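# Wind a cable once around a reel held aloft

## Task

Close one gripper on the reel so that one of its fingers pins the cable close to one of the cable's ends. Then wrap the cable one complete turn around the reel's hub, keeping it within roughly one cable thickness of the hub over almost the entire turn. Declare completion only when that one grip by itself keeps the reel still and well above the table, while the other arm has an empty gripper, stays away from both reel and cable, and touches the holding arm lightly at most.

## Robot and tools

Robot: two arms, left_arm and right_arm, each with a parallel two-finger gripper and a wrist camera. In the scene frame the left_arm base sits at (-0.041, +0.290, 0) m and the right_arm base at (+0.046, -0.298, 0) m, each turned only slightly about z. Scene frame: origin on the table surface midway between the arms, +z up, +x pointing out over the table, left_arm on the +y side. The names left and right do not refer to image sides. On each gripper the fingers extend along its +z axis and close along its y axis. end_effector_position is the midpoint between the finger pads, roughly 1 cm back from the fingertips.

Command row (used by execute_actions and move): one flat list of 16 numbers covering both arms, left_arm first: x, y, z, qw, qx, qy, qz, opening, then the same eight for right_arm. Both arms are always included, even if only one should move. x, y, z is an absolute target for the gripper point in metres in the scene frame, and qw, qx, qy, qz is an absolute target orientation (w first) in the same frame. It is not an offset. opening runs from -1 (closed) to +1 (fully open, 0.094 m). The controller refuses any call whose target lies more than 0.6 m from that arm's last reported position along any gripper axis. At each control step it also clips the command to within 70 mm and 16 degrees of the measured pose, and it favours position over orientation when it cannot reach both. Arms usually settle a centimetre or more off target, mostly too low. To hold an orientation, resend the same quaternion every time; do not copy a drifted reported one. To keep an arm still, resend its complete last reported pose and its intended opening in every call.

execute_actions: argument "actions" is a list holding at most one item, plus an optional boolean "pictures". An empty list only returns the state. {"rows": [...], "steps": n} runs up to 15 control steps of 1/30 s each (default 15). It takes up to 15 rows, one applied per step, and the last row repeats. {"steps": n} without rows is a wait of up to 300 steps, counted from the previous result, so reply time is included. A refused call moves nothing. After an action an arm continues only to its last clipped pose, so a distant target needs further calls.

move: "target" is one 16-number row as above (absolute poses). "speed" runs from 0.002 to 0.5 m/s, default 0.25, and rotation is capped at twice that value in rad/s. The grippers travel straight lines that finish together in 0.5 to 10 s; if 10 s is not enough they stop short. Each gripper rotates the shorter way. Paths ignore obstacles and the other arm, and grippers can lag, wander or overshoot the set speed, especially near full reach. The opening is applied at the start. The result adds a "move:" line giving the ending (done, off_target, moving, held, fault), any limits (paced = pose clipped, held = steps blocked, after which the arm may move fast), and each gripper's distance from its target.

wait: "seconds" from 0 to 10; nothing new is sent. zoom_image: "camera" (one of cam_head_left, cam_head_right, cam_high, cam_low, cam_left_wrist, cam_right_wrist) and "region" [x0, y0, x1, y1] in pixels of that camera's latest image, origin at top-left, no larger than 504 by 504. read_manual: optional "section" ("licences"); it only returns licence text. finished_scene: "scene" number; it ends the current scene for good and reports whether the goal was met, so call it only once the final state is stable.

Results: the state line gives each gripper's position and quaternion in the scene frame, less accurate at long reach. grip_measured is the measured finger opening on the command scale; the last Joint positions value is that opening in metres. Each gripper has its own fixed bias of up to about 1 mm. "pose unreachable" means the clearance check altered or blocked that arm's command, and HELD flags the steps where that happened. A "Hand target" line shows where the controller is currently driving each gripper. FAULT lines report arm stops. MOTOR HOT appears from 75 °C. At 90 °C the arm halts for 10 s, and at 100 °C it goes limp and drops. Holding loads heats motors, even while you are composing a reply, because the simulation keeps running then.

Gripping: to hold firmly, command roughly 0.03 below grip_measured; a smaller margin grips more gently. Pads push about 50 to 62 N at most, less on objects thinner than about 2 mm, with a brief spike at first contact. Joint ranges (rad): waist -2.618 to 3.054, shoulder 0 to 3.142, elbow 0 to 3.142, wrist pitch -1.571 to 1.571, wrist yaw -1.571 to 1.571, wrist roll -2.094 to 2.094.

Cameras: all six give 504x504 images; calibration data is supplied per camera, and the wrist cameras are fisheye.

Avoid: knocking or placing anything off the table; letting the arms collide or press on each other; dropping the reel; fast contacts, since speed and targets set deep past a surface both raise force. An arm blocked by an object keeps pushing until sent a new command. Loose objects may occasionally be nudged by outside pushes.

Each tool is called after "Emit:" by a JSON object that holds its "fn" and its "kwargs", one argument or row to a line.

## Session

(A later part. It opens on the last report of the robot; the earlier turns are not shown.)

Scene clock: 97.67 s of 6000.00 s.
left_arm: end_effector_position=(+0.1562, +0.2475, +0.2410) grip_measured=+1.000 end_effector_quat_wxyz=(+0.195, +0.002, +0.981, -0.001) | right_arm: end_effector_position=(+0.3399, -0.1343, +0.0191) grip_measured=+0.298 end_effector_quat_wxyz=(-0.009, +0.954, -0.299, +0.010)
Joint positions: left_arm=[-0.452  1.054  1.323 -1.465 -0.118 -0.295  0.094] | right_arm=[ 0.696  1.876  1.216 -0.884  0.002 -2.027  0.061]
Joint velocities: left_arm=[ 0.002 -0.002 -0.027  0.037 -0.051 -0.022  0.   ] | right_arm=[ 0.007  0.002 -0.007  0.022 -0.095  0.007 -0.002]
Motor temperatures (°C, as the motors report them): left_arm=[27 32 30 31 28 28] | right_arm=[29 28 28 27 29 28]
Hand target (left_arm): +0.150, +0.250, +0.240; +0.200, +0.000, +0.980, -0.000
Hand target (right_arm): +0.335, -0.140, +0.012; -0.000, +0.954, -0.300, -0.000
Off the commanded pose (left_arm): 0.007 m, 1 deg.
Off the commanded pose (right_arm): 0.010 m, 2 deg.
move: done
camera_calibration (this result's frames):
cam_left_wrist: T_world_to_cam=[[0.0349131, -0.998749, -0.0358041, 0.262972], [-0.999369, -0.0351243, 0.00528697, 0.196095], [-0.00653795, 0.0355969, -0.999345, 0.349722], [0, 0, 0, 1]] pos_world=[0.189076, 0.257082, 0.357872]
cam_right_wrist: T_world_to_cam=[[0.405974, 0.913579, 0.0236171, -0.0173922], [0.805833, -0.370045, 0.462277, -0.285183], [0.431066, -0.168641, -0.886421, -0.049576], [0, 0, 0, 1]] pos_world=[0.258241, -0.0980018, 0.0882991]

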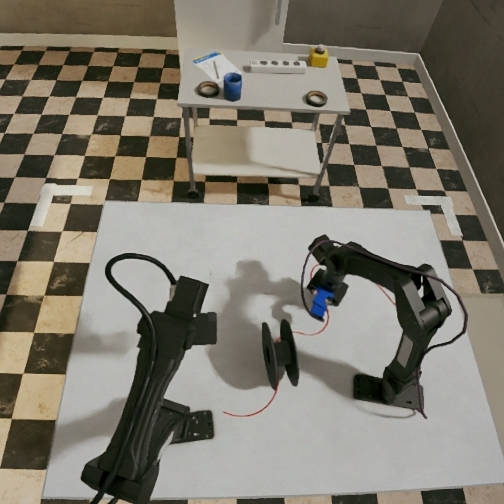

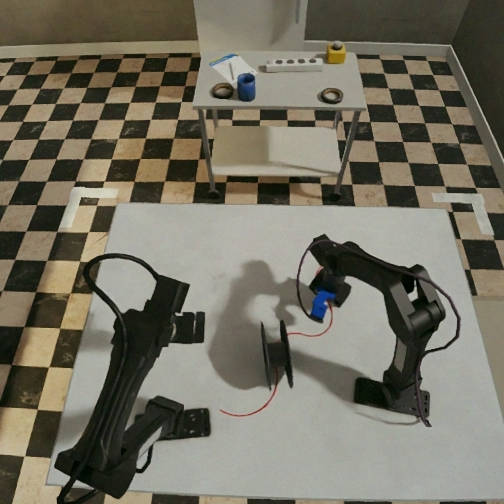

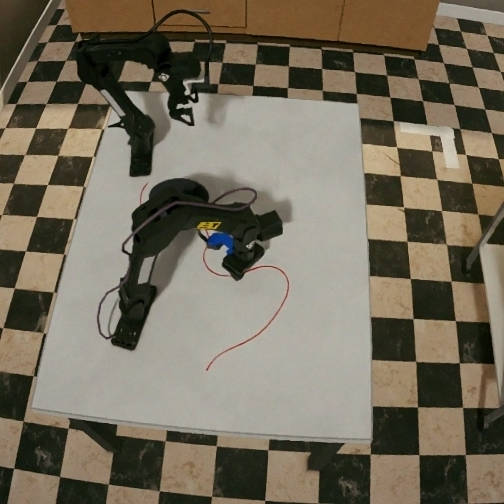

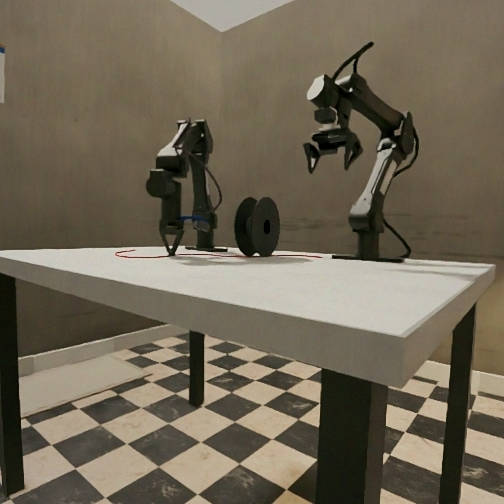

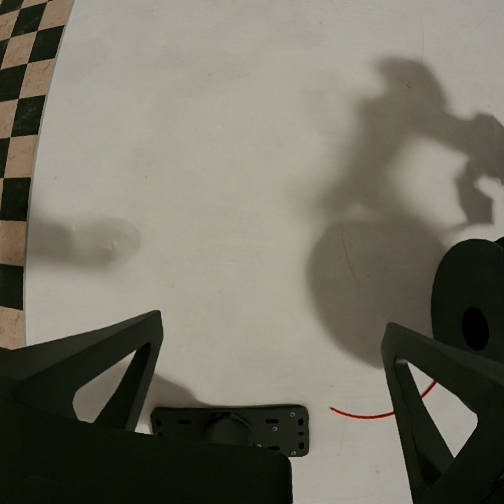

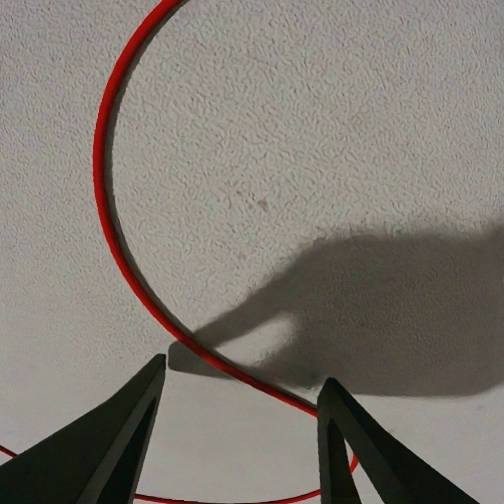

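Emit:
{"fn": "move", "kwargs": {
  "target": [0.15,0.25,0.24,0.2,0,0.98,0,1,0.3,-0.157,0.022,0,-0.954,0.3,0,0],
  "speed": 0.08
}}

Emit:
{"fn": "move", "kwargs": {
  "target": [0.15,0.25,0.24,0.2,0,0.98,0,1,0.3,-0.157,0.004,0,-0.954,0.3,0,0],
  "speed": 0.03
}}

Emit:
{"fn": "move", "kwargs": {
  "target": [0.15,0.25,0.24,0.2,0,0.98,0,1,0.3,-0.157,0.004,0,-0.954,0.3,0,-0.96]
}}

Scene clock: 103.40 s of 6000.00 s.
left_arm: end_effector_position=(+0.1562, +0.2475, +0.2410) grip_measured=+1.000 end_effector_quat_wxyz=(+0.195, +0.002, +0.981, -0.001) | right_arm: end_effector_position=(+0.3061, -0.1531, +0.0206) grip_measured=+0.003 end_effector_quat_wxyz=(-0.003, +0.954, -0.299, +0.004)
Joint positions: left_arm=[-0.452  1.054  1.323 -1.465 -0.118 -0.295  0.094] | right_arm=[ 0.696  1.752  1.064 -0.872  0.002 -2.027  0.047]
Joint velocities: left_arm=[-0.017 -0.012  0.002 -0.037  0.095 -0.007  0.   ] | right_arm=[-0.012  0.017  0.002  0.007 -0.095  0.037 -0.   ]
Motor temperatures (°C, as the motors report them): left_arm=[27 31 30 31 28 28] | right_arm=[29 29 28 27 29 28]
Hand target (left_arm): +0.150, +0.250, +0.240; +0.200, +0.000, +0.980, -0.000
Hand target (right_arm): +0.300, -0.157, +0.021; -0.000, +0.954, -0.300, -0.000
Off the commanded pose (left_arm): 0.007 m, 1 deg.
Off the commanded pose (right_arm): 0.007 m, 1 deg.
move: done
camera_calibration (this result's frames):
cam_left_wrist: T_world_to_cam=[[0.0349131, -0.998749, -0.0358041, 0.262972], [-0.999369, -0.0351243, 0.00528697, 0.196095], [-0.00653795, 0.0355969, -0.999345, 0.349722], [0, 0, 0, 1]] pos_world=[0.189076, 0.257082, 0.357872]
cam_right_wrist: T_world_to_cam=[[0.406215, 0.913713, 0.0108198, 0.0136414], [0.812248, -0.36648, 0.453812, -0.266858], [0.418619, -0.175557, -0.891032, -0.0339789], [0, 0, 0, 1]] pos_world=[0.225437, -0.116228, 0.0906791]

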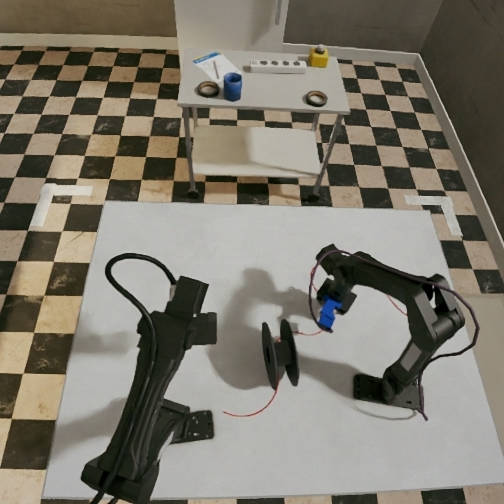

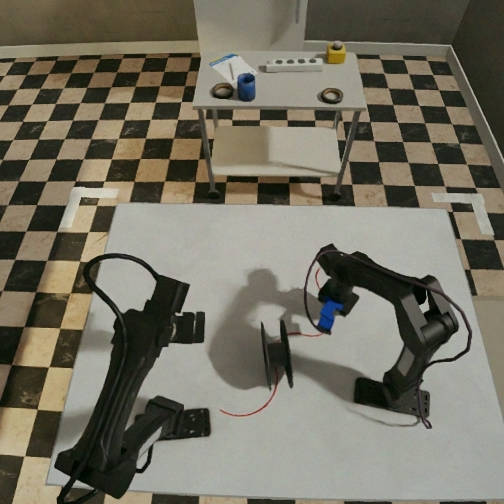

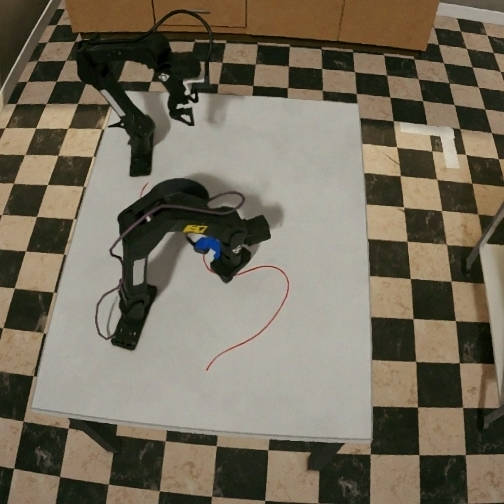

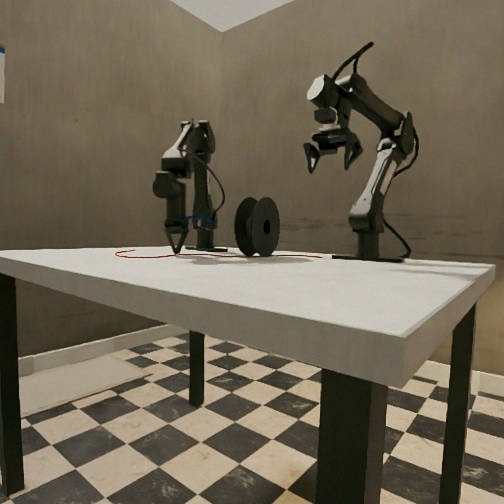

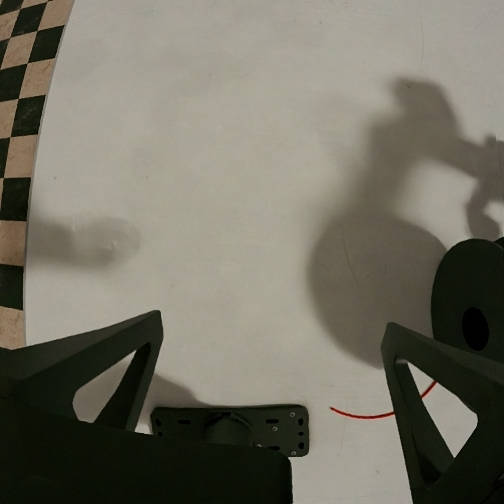

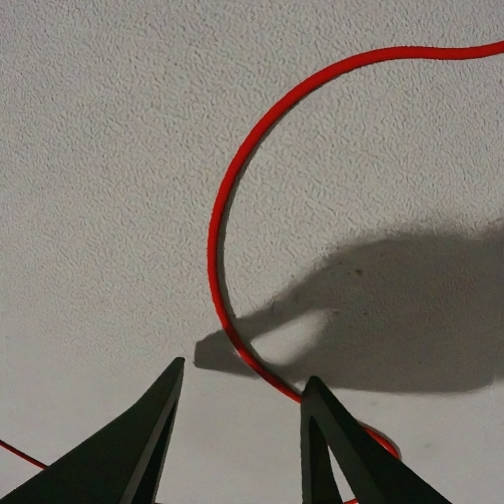

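Scene clock: 104.23 s of 6000.00 s.
left_arm: end_effector_position=(+0.1562, +0.2475, +0.2410) grip_measured=+1.000 end_effector_quat_wxyz=(+0.195, +0.002, +0.981, -0.001) | right_arm: end_effector_position=(+0.3091, -0.1514, +0.0152) grip_measured=+0.002 end_effector_quat_wxyz=(-0.012, +0.954, -0.299, +0.013)
Joint positions: left_arm=[-0.452  1.054  1.323 -1.465 -0.118 -0.295  0.094] | right_arm=[ 0.696  1.752  1.04  -0.823  0.002 -2.027  0.047]
Joint velocities: left_arm=[-0.002  0.007  0.007  0.051 -0.022 -0.037  0.   ] | right_arm=[ 0.007 -0.007  0.007  0.037 -0.037 -0.081  0.001]
Motor temperatures (°C, as the motors report them): left_arm=[27 31 30 31 28 28] | right_arm=[29 29 28 27 29 28]
Hand target (left_arm): +0.150, +0.250, +0.240; +0.200, +0.000, +0.980, -0.000
Hand target (right_arm): +0.300, -0.157, +0.004; -0.000, +0.954, -0.300, -0.000
Off the commanded pose (left_arm): 0.007 m, 1 deg.
Off the commanded pose (right_arm): 0.015 m, 2 deg.
move: off_target (right_arm)
camera_calibration (this result's frames):
cam_left_wrist: T_world_to_cam=[[0.0349131, -0.998749, -0.0358041, 0.262972], [-0.999369, -0.0351243, 0.00528697, 0.196095], [-0.00653795, 0.0355969, -0.999345, 0.349722], [0, 0, 0, 1]] pos_world=[0.189076, 0.257082, 0.357872]
cam_right_wrist: T_world_to_cam=[[0.405766, 0.913464, 0.0306228, 0.0107606], [0.80227, -0.372024, 0.466863, -0.264194], [0.437855, -0.164869, -0.883799, -0.0441727], [0, 0, 0, 1]] pos_world=[0.22693, -0.115399, 0.0839728]

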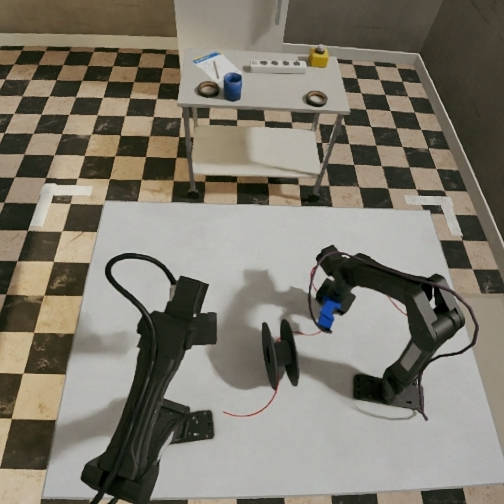

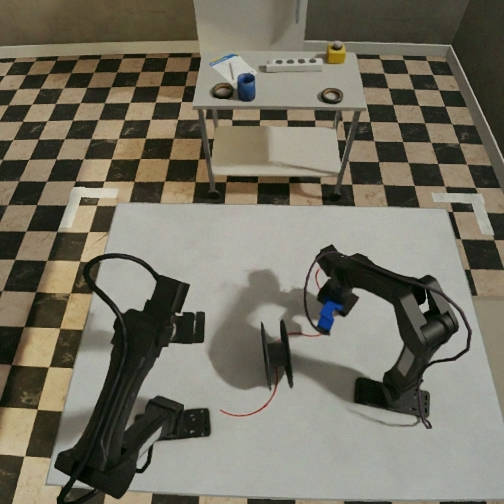

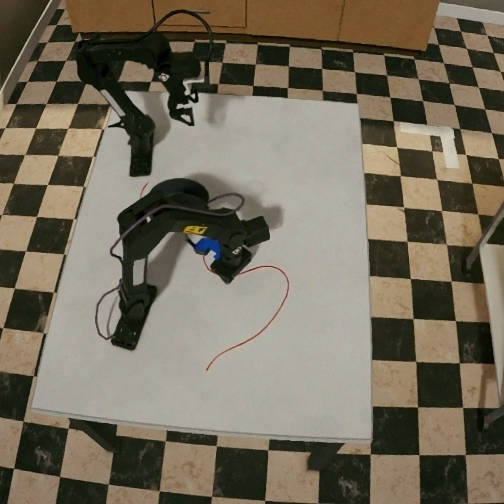

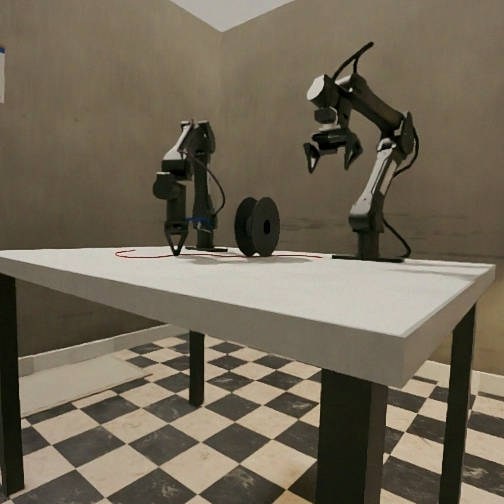

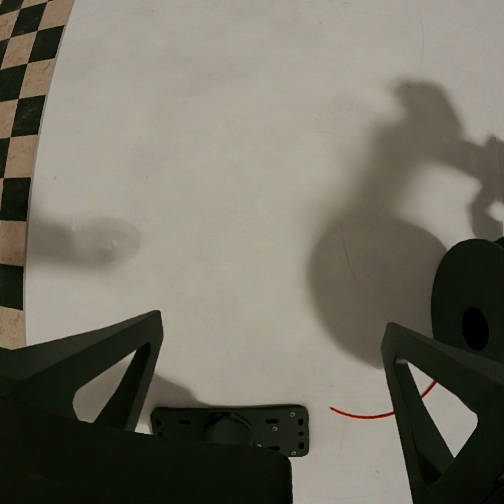

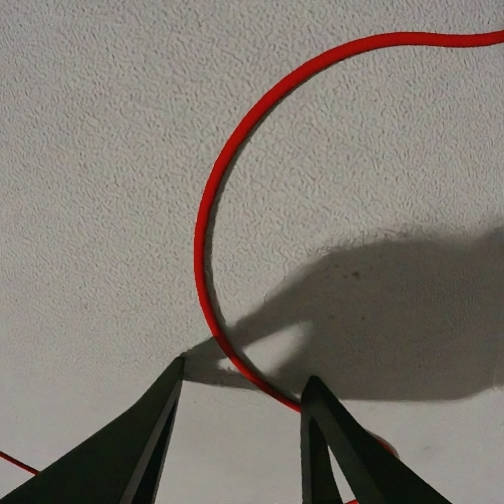

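Scene clock: 104.93 s of 6000.00 s.
left_arm: end_effector_position=(+0.1562, +0.2475, +0.2410) grip_measured=+1.000 end_effector_quat_wxyz=(+0.195, +0.002, +0.981, -0.001) | right_arm: end_effector_position=(+0.3091, -0.1514, +0.0149) grip_measured=-0.951 end_effector_quat_wxyz=(-0.012, +0.954, -0.299, +0.013)
Joint positions: left_arm=[-0.452  1.054  1.323 -1.465 -0.118 -0.295  0.094] | right_arm=[ 0.696  1.752  1.038 -0.821  0.002 -2.027  0.002]
Joint velocities: left_arm=[-0.007  0.012  0.002  0.066  0.037 -0.037  0.   ] | right_arm=[ 0.002  0.012 -0.012 -0.037 -0.081 -0.081  0.001]
Motor temperatures (°C, as the motors report them): left_arm=[27 31 30 31 28 28] | right_arm=[29 29 28 27 29 28]
Hand target (left_arm): +0.150, +0.250, +0.240; +0.200, +0.000, +0.980, -0.000
Hand target (right_arm): +0.300, -0.157, +0.004; -0.000, +0.954, -0.300, -0.000
Off the commanded pose (left_arm): 0.007 m, 1 deg.
Off the commanded pose (right_arm): 0.015 m, 2 deg.
move: off_target (right_arm)
camera_calibration (this result's frames):
cam_left_wrist: T_world_to_cam=[[0.0349131, -0.998749, -0.0358041, 0.262972], [-0.999369, -0.0351243, 0.00528697, 0.196095], [-0.00653795, 0.0355969, -0.999345, 0.349722], [0, 0, 0, 1]] pos_world=[0.189076, 0.257082, 0.357872]
cam_right_wrist: T_world_to_cam=[[0.405746, 0.913452, 0.0312318, 0.0107551], [0.801958, -0.372197, 0.46726, -0.26398], [0.438444, -0.164542, -0.883568, -0.04461], [0, 0, 0, 1]] pos_world=[0.226896, -0.115417, 0.0835954]

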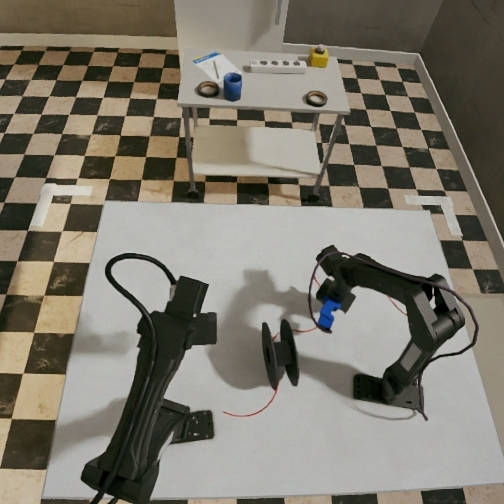

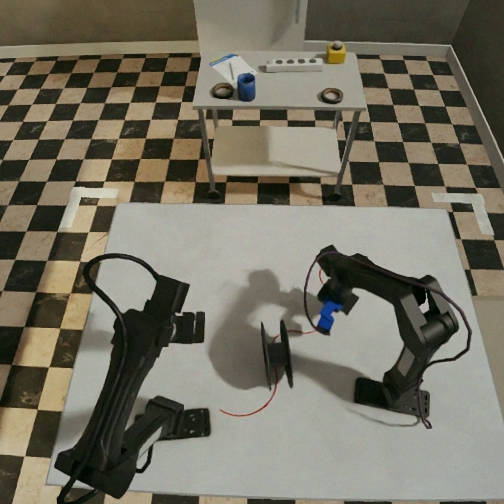

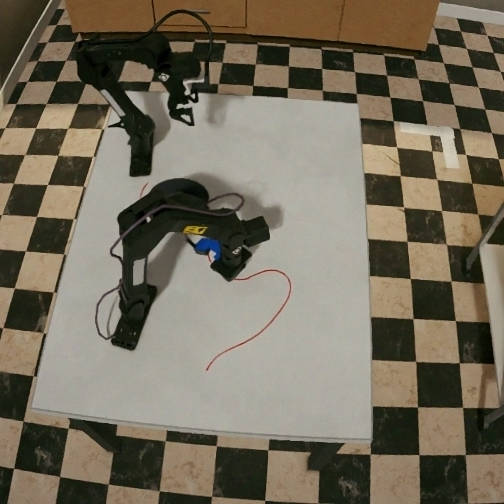

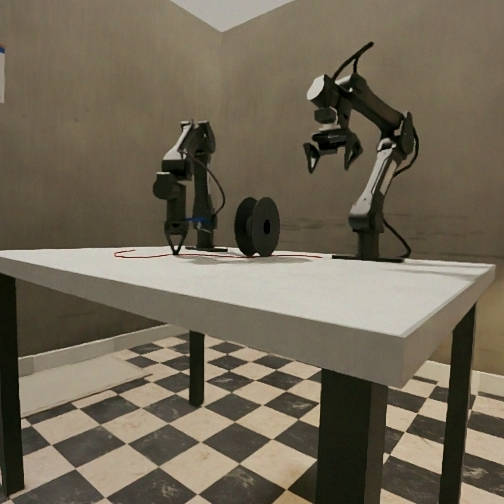

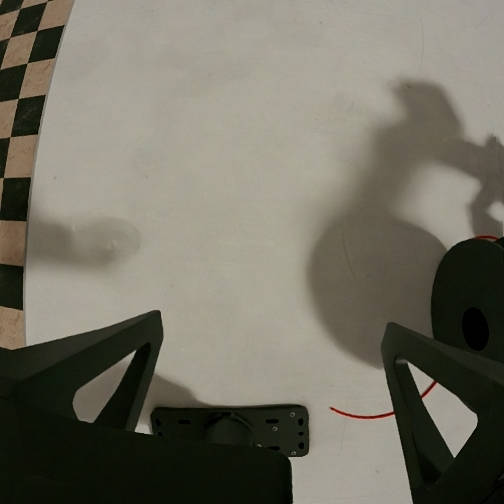

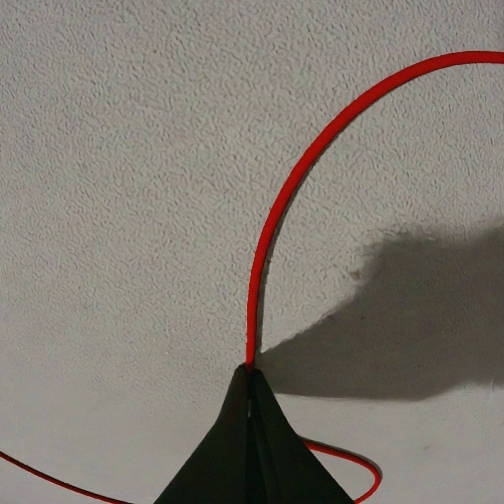

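Emit:
{"fn": "move", "kwargs": {
  "target": [0.15,0.25,0.24,0.2,0,0.98,0,1,0.33,0.0,0.10,0,-0.954,0.3,0,-0.98],
  "speed": 0.1
}}

Emit:
{"fn": "move", "kwargs": {
  "target": [0.15,0.25,0.24,0.2,0,0.98,0,1,0.23,0.015,0.2,0,-0.8,0.6,0,-0.98],
  "speed": 0.1
}}

Scene clock: 112.60 s of 6000.00 s.
left_arm: end_effector_position=(+0.1562, +0.2475, +0.2410) grip_measured=+1.000 end_effector_quat_wxyz=(+0.195, +0.002, +0.981, -0.001) | right_arm: end_effector_position=(+0.3309, -0.0032, +0.1005) grip_measured=-0.965 end_effector_quat_wxyz=(-0.005, +0.954, -0.299, +0.004)
Joint positions: left_arm=[-0.452  1.054  1.323 -1.465 -0.118 -0.295  0.094] | right_arm=[ 0.991  2.105  1.877 -1.33   0.003 -1.732  0.002]
Joint velocities: left_arm=[ 0.012  0.002 -0.007 -0.022 -0.022 -0.007  0.   ] | right_arm=[-0.022 -0.012 -0.012 -0.095  0.007 -0.095 -0.001]
Motor temperatures (°C, as the motors report them): left_arm=[27 31 30 31 28 28] | right_arm=[29 29 28 27 29 28]
Hand target (left_arm): +0.150, +0.250, +0.240; +0.200, +0.000, +0.980, -0.000
Hand target (right_arm): +0.328, +0.000, +0.101; -0.003, +0.954, -0.300, -0.003
Off the commanded pose (left_arm): 0.007 m, 1 deg.
Off the commanded pose (right_arm): 0.003 m, 1 deg.
move: done
camera_calibration (this result's frames):
cam_left_wrist: T_world_to_cam=[[0.0349131, -0.998749, -0.0358041, 0.262972], [-0.999369, -0.0351243, 0.00528697, 0.196095], [-0.00653795, 0.0355969, -0.999345, 0.349722], [0, 0, 0, 1]] pos_world=[0.189076, 0.257082, 0.357872]
cam_right_wrist: T_world_to_cam=[[0.405145, 0.91413, 0.0149765, -0.134344], [0.812075, -0.367343, 0.453425, -0.268241], [0.419991, -0.171541, -0.891169, 0.052767], [0, 0, 0, 1]] pos_world=[0.250099, 0.033323, 0.170664]

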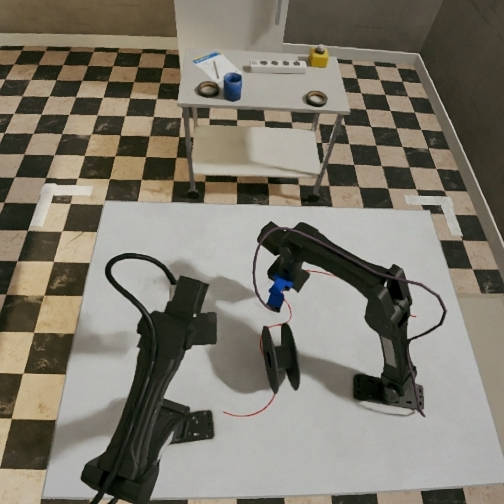

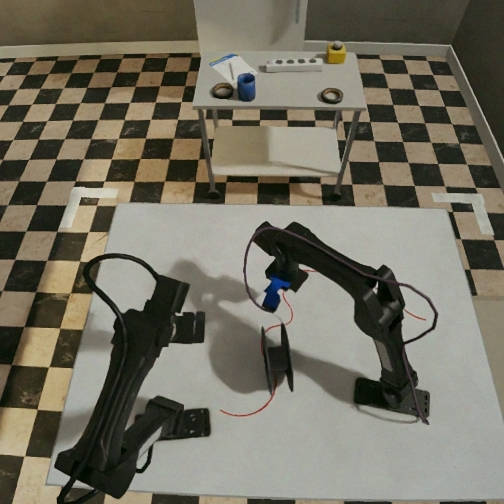

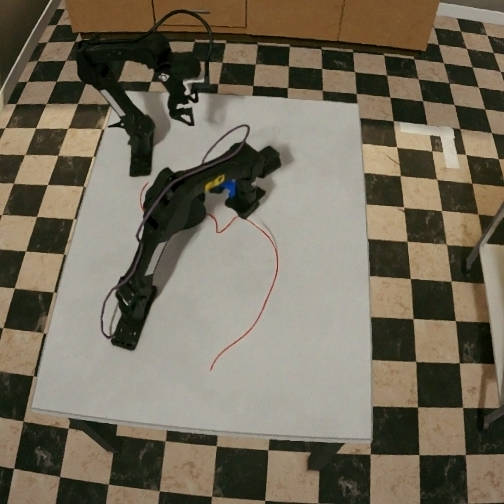

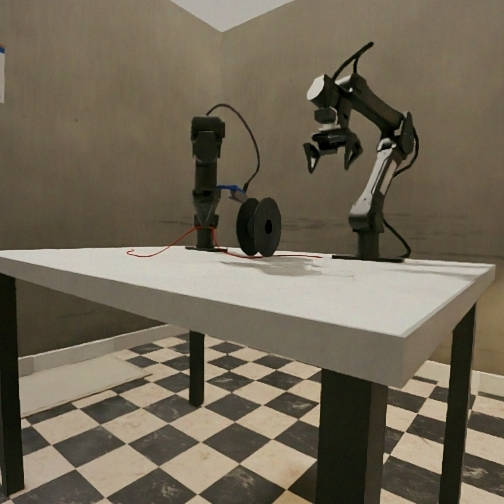

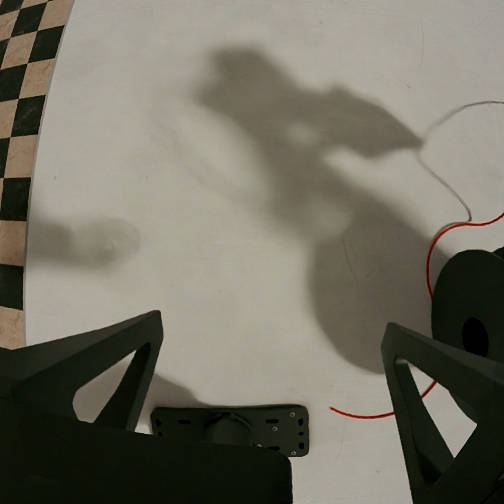

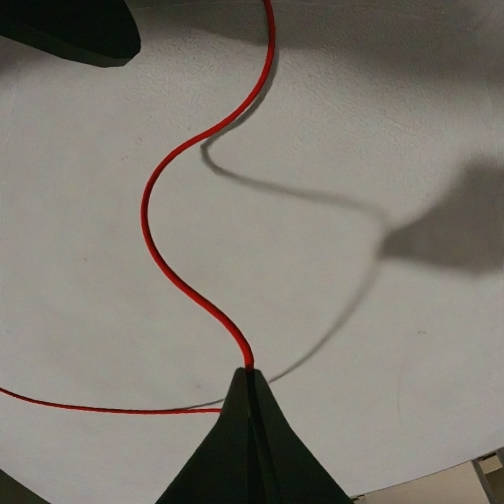

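Scene clock: 116.43 s of 6000.00 s.
left_arm: end_effector_position=(+0.1562, +0.2475, +0.2410) grip_measured=+1.000 end_effector_quat_wxyz=(+0.195, +0.002, +0.981, -0.001) | right_arm: end_effector_position=(+0.2343, +0.0152, +0.1933) grip_measured=-0.965 end_effector_quat_wxyz=(-0.037, +0.800, -0.598, -0.002)
Joint positions: left_arm=[-0.452  1.054  1.323 -1.465 -0.118 -0.295  0.094] | right_arm=[ 1.218  1.901  1.953 -1.548  0.003 -0.829  0.002]
Joint velocities: left_arm=[-0.002 -0.007  0.007 -0.11   0.007  0.007  0.   ] | right_arm=[ 0.007 -0.012 -0.007  0.051  0.051 -0.066  0.001]
Motor temperatures (°C, as the motors report them): left_arm=[27 31 30 31 28 28] | right_arm=[29 30 28 27 29 28]
Hand target (left_arm): +0.150, +0.250, +0.240; +0.200, +0.000, +0.980, -0.000
Hand target (right_arm): +0.229, +0.014, +0.199; -0.040, +0.799, -0.599, -0.007
Off the commanded pose (left_arm): 0.007 m, 1 deg.
Off the commanded pose (right_arm): 0.008 m, 4 deg.
joint sent to its limit (right arm) — the command would take joint 4 (wrist pitch) past its lower limit, so that joint was sent only as far as its limit.
move: off_target (right_arm)
camera_calibration (this result's frames):
cam_left_wrist: T_world_to_cam=[[0.0349131, -0.998749, -0.0358041, 0.262972], [-0.999369, -0.0351243, 0.00528697, 0.196095], [-0.00653795, 0.0355969, -0.999345, 0.349722], [0, 0, 0, 1]] pos_world=[0.189076, 0.257082, 0.357872]
cam_right_wrist: T_world_to_cam=[[0.887007, 0.456581, 0.0689377, -0.229856], [0.391291, -0.822493, 0.412792, -0.111763], [0.245174, -0.339175, -0.908213, 0.22599], [0, 0, 0, 1]] pos_world=[0.192209, 0.0896737, 0.267227]

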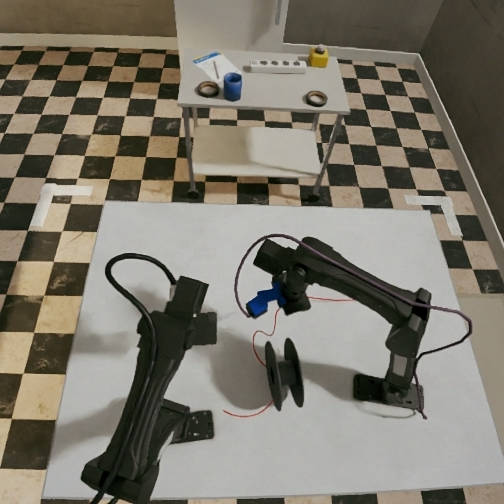

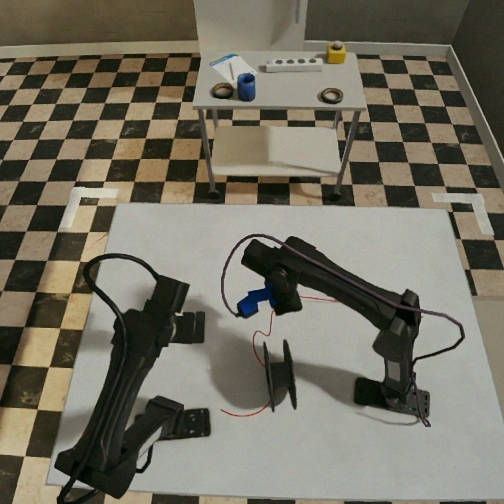

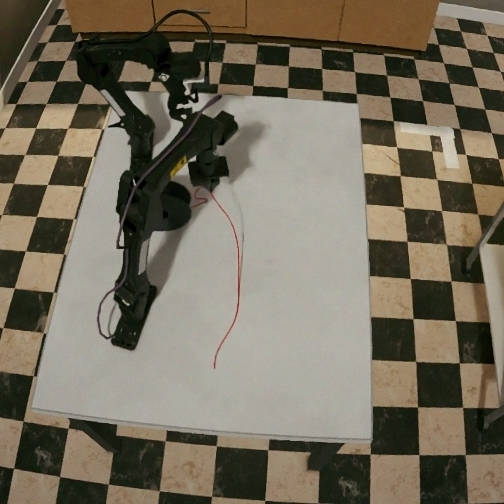

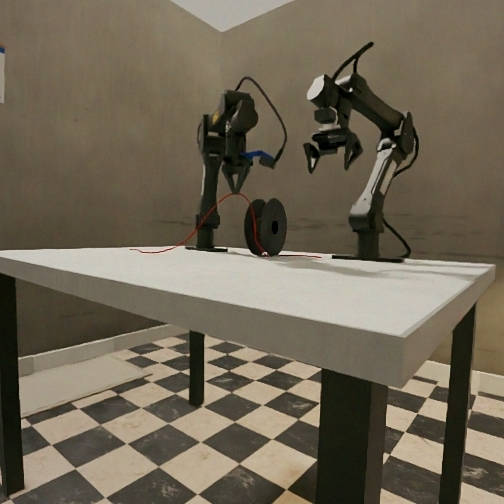

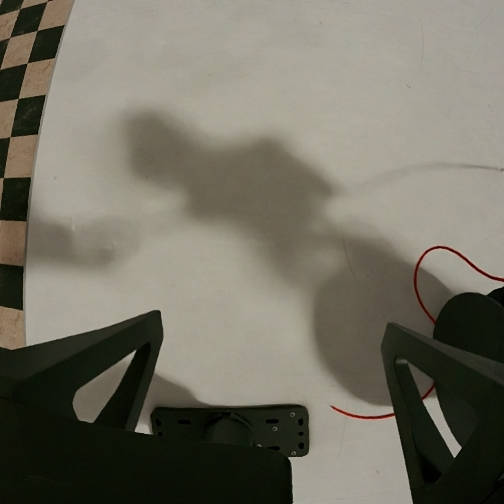

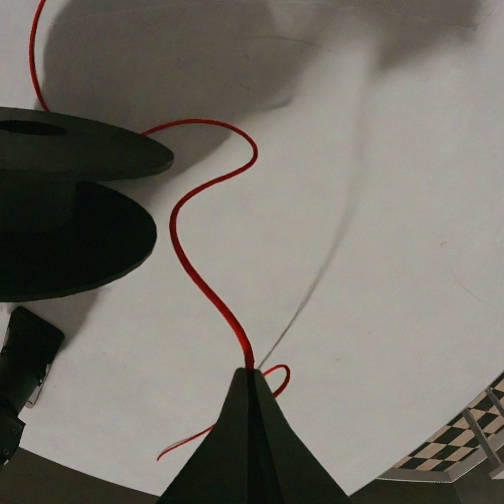

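Emit:
{"fn": "move", "kwargs": {
  "target": [0.15,0.25,0.24,0.2,0,0.98,0,1,0.385,-0.07,0.12,0,-0.954,0.3,0,-0.98],
  "speed": 0.1
}}

Emit:
{"fn": "zoom_image", "kwargs": {
  "camera": "cam_head_right",
  "region": [200, 260, 380, 440]
}}

Scene clock: 124.60 s of 6000.00 s.
left_arm: end_effector_position=(+0.1562, +0.2475, +0.2410) grip_measured=+1.000 end_effector_quat_wxyz=(+0.195, +0.002, +0.981, -0.001) | right_arm: end_effector_position=(+0.3808, -0.0705, +0.1192) grip_measured=-0.966 end_effector_quat_wxyz=(+0.006, +0.953, -0.302, +0.001)
Joint positions: left_arm=[-0.452  1.054  1.323 -1.465 -0.118 -0.295  0.094] | right_arm=[ 0.788  2.109  1.958 -1.427  0.009 -1.929  0.002]
Joint velocities: left_arm=[-0.002  0.002 -0.007 -0.007 -0.007 -0.022  0.   ] | right_arm=[ 0.002  0.012 -0.017 -0.037 -0.037 -0.037 -0.   ]
Motor temperatures (°C, as the motors report them): left_arm=[27 31 30 31 28 28] | right_arm=[29 30 29 27 29 28]
Hand target (left_arm): +0.150, +0.250, +0.240; +0.200, +0.000, +0.980, -0.000
Hand target (right_arm): +0.386, -0.070, +0.120; +0.003, +0.954, -0.300, +0.005
Off the commanded pose (left_arm): 0.007 m, 1 deg.
Off the commanded pose (right_arm): 0.004 m, 1 deg.
move: done
camera_calibration (this result's frames):
cam_left_wrist: T_world_to_cam=[[0.0349131, -0.998749, -0.0358041, 0.262972], [-0.999369, -0.0351243, 0.00528697, 0.196095], [-0.00653795, 0.0355969, -0.999345, 0.349722], [0, 0, 0, 1]] pos_world=[0.189076, 0.257082, 0.357872]
cam_right_wrist: T_world_to_cam=[[0.411467, 0.911393, -0.00763229, -0.093227], [0.815377, -0.364351, 0.449899, -0.342602], [0.407254, -0.191342, -0.893047, 0.0405413], [0, 0, 0, 1]] pos_world=[0.301199, -0.0321036, 0.18963]

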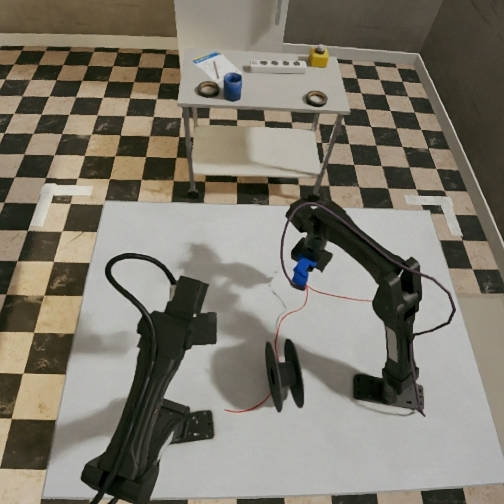

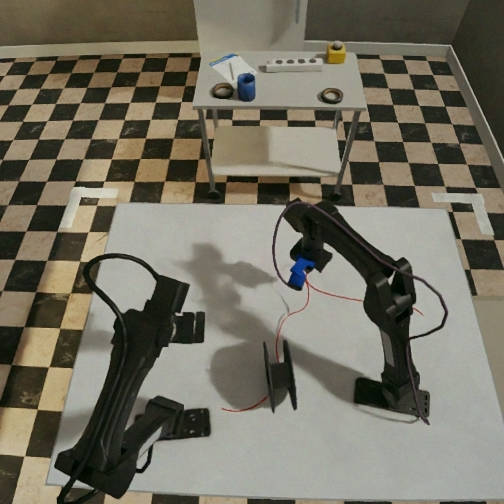

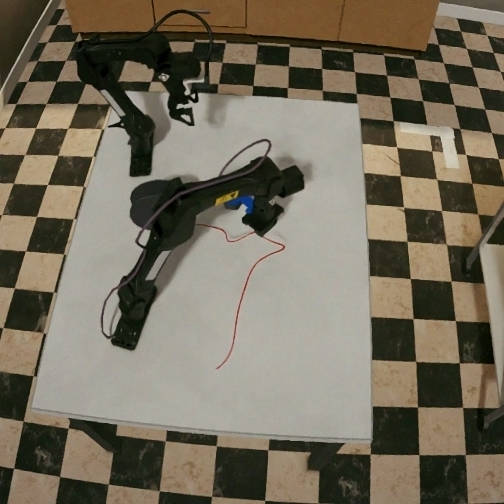

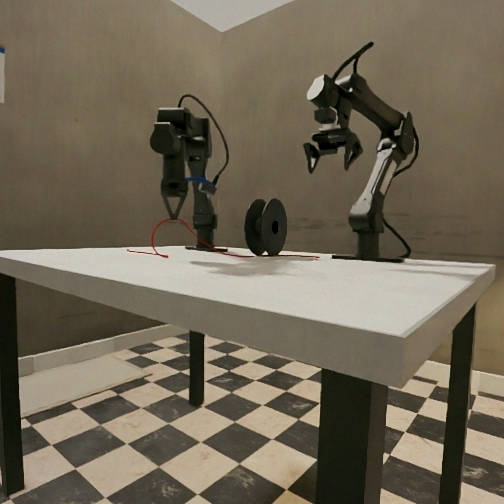

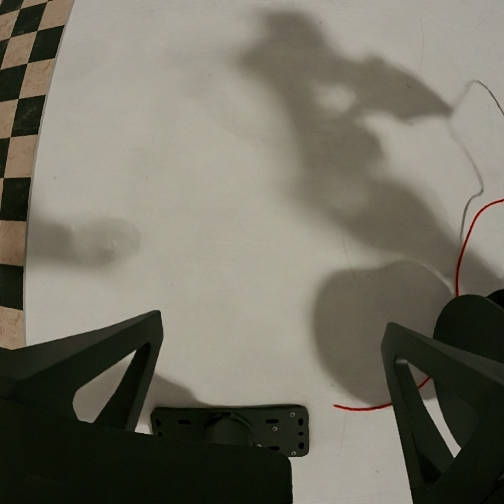

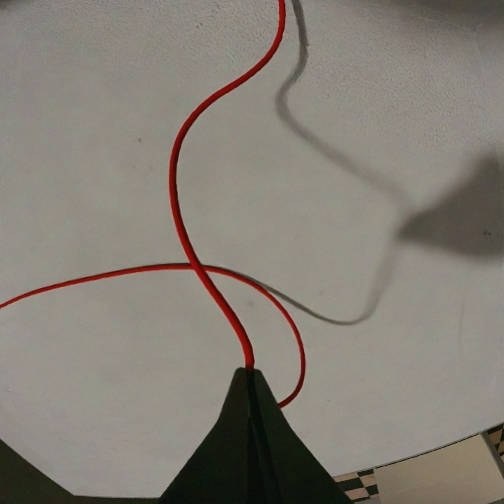

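Region (200, 260, 380, 440) of cam_head_right's 504x504 image, scaled by 2.800, with more detail than that image has.

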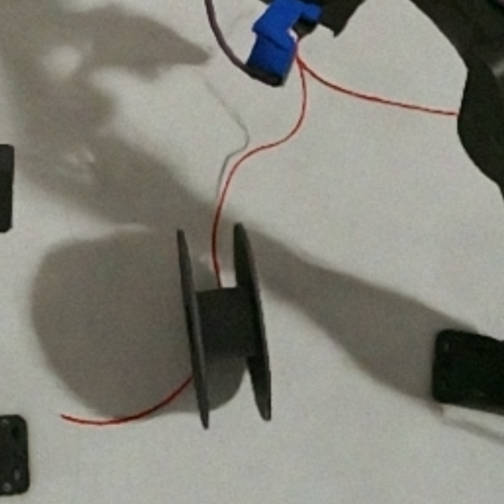

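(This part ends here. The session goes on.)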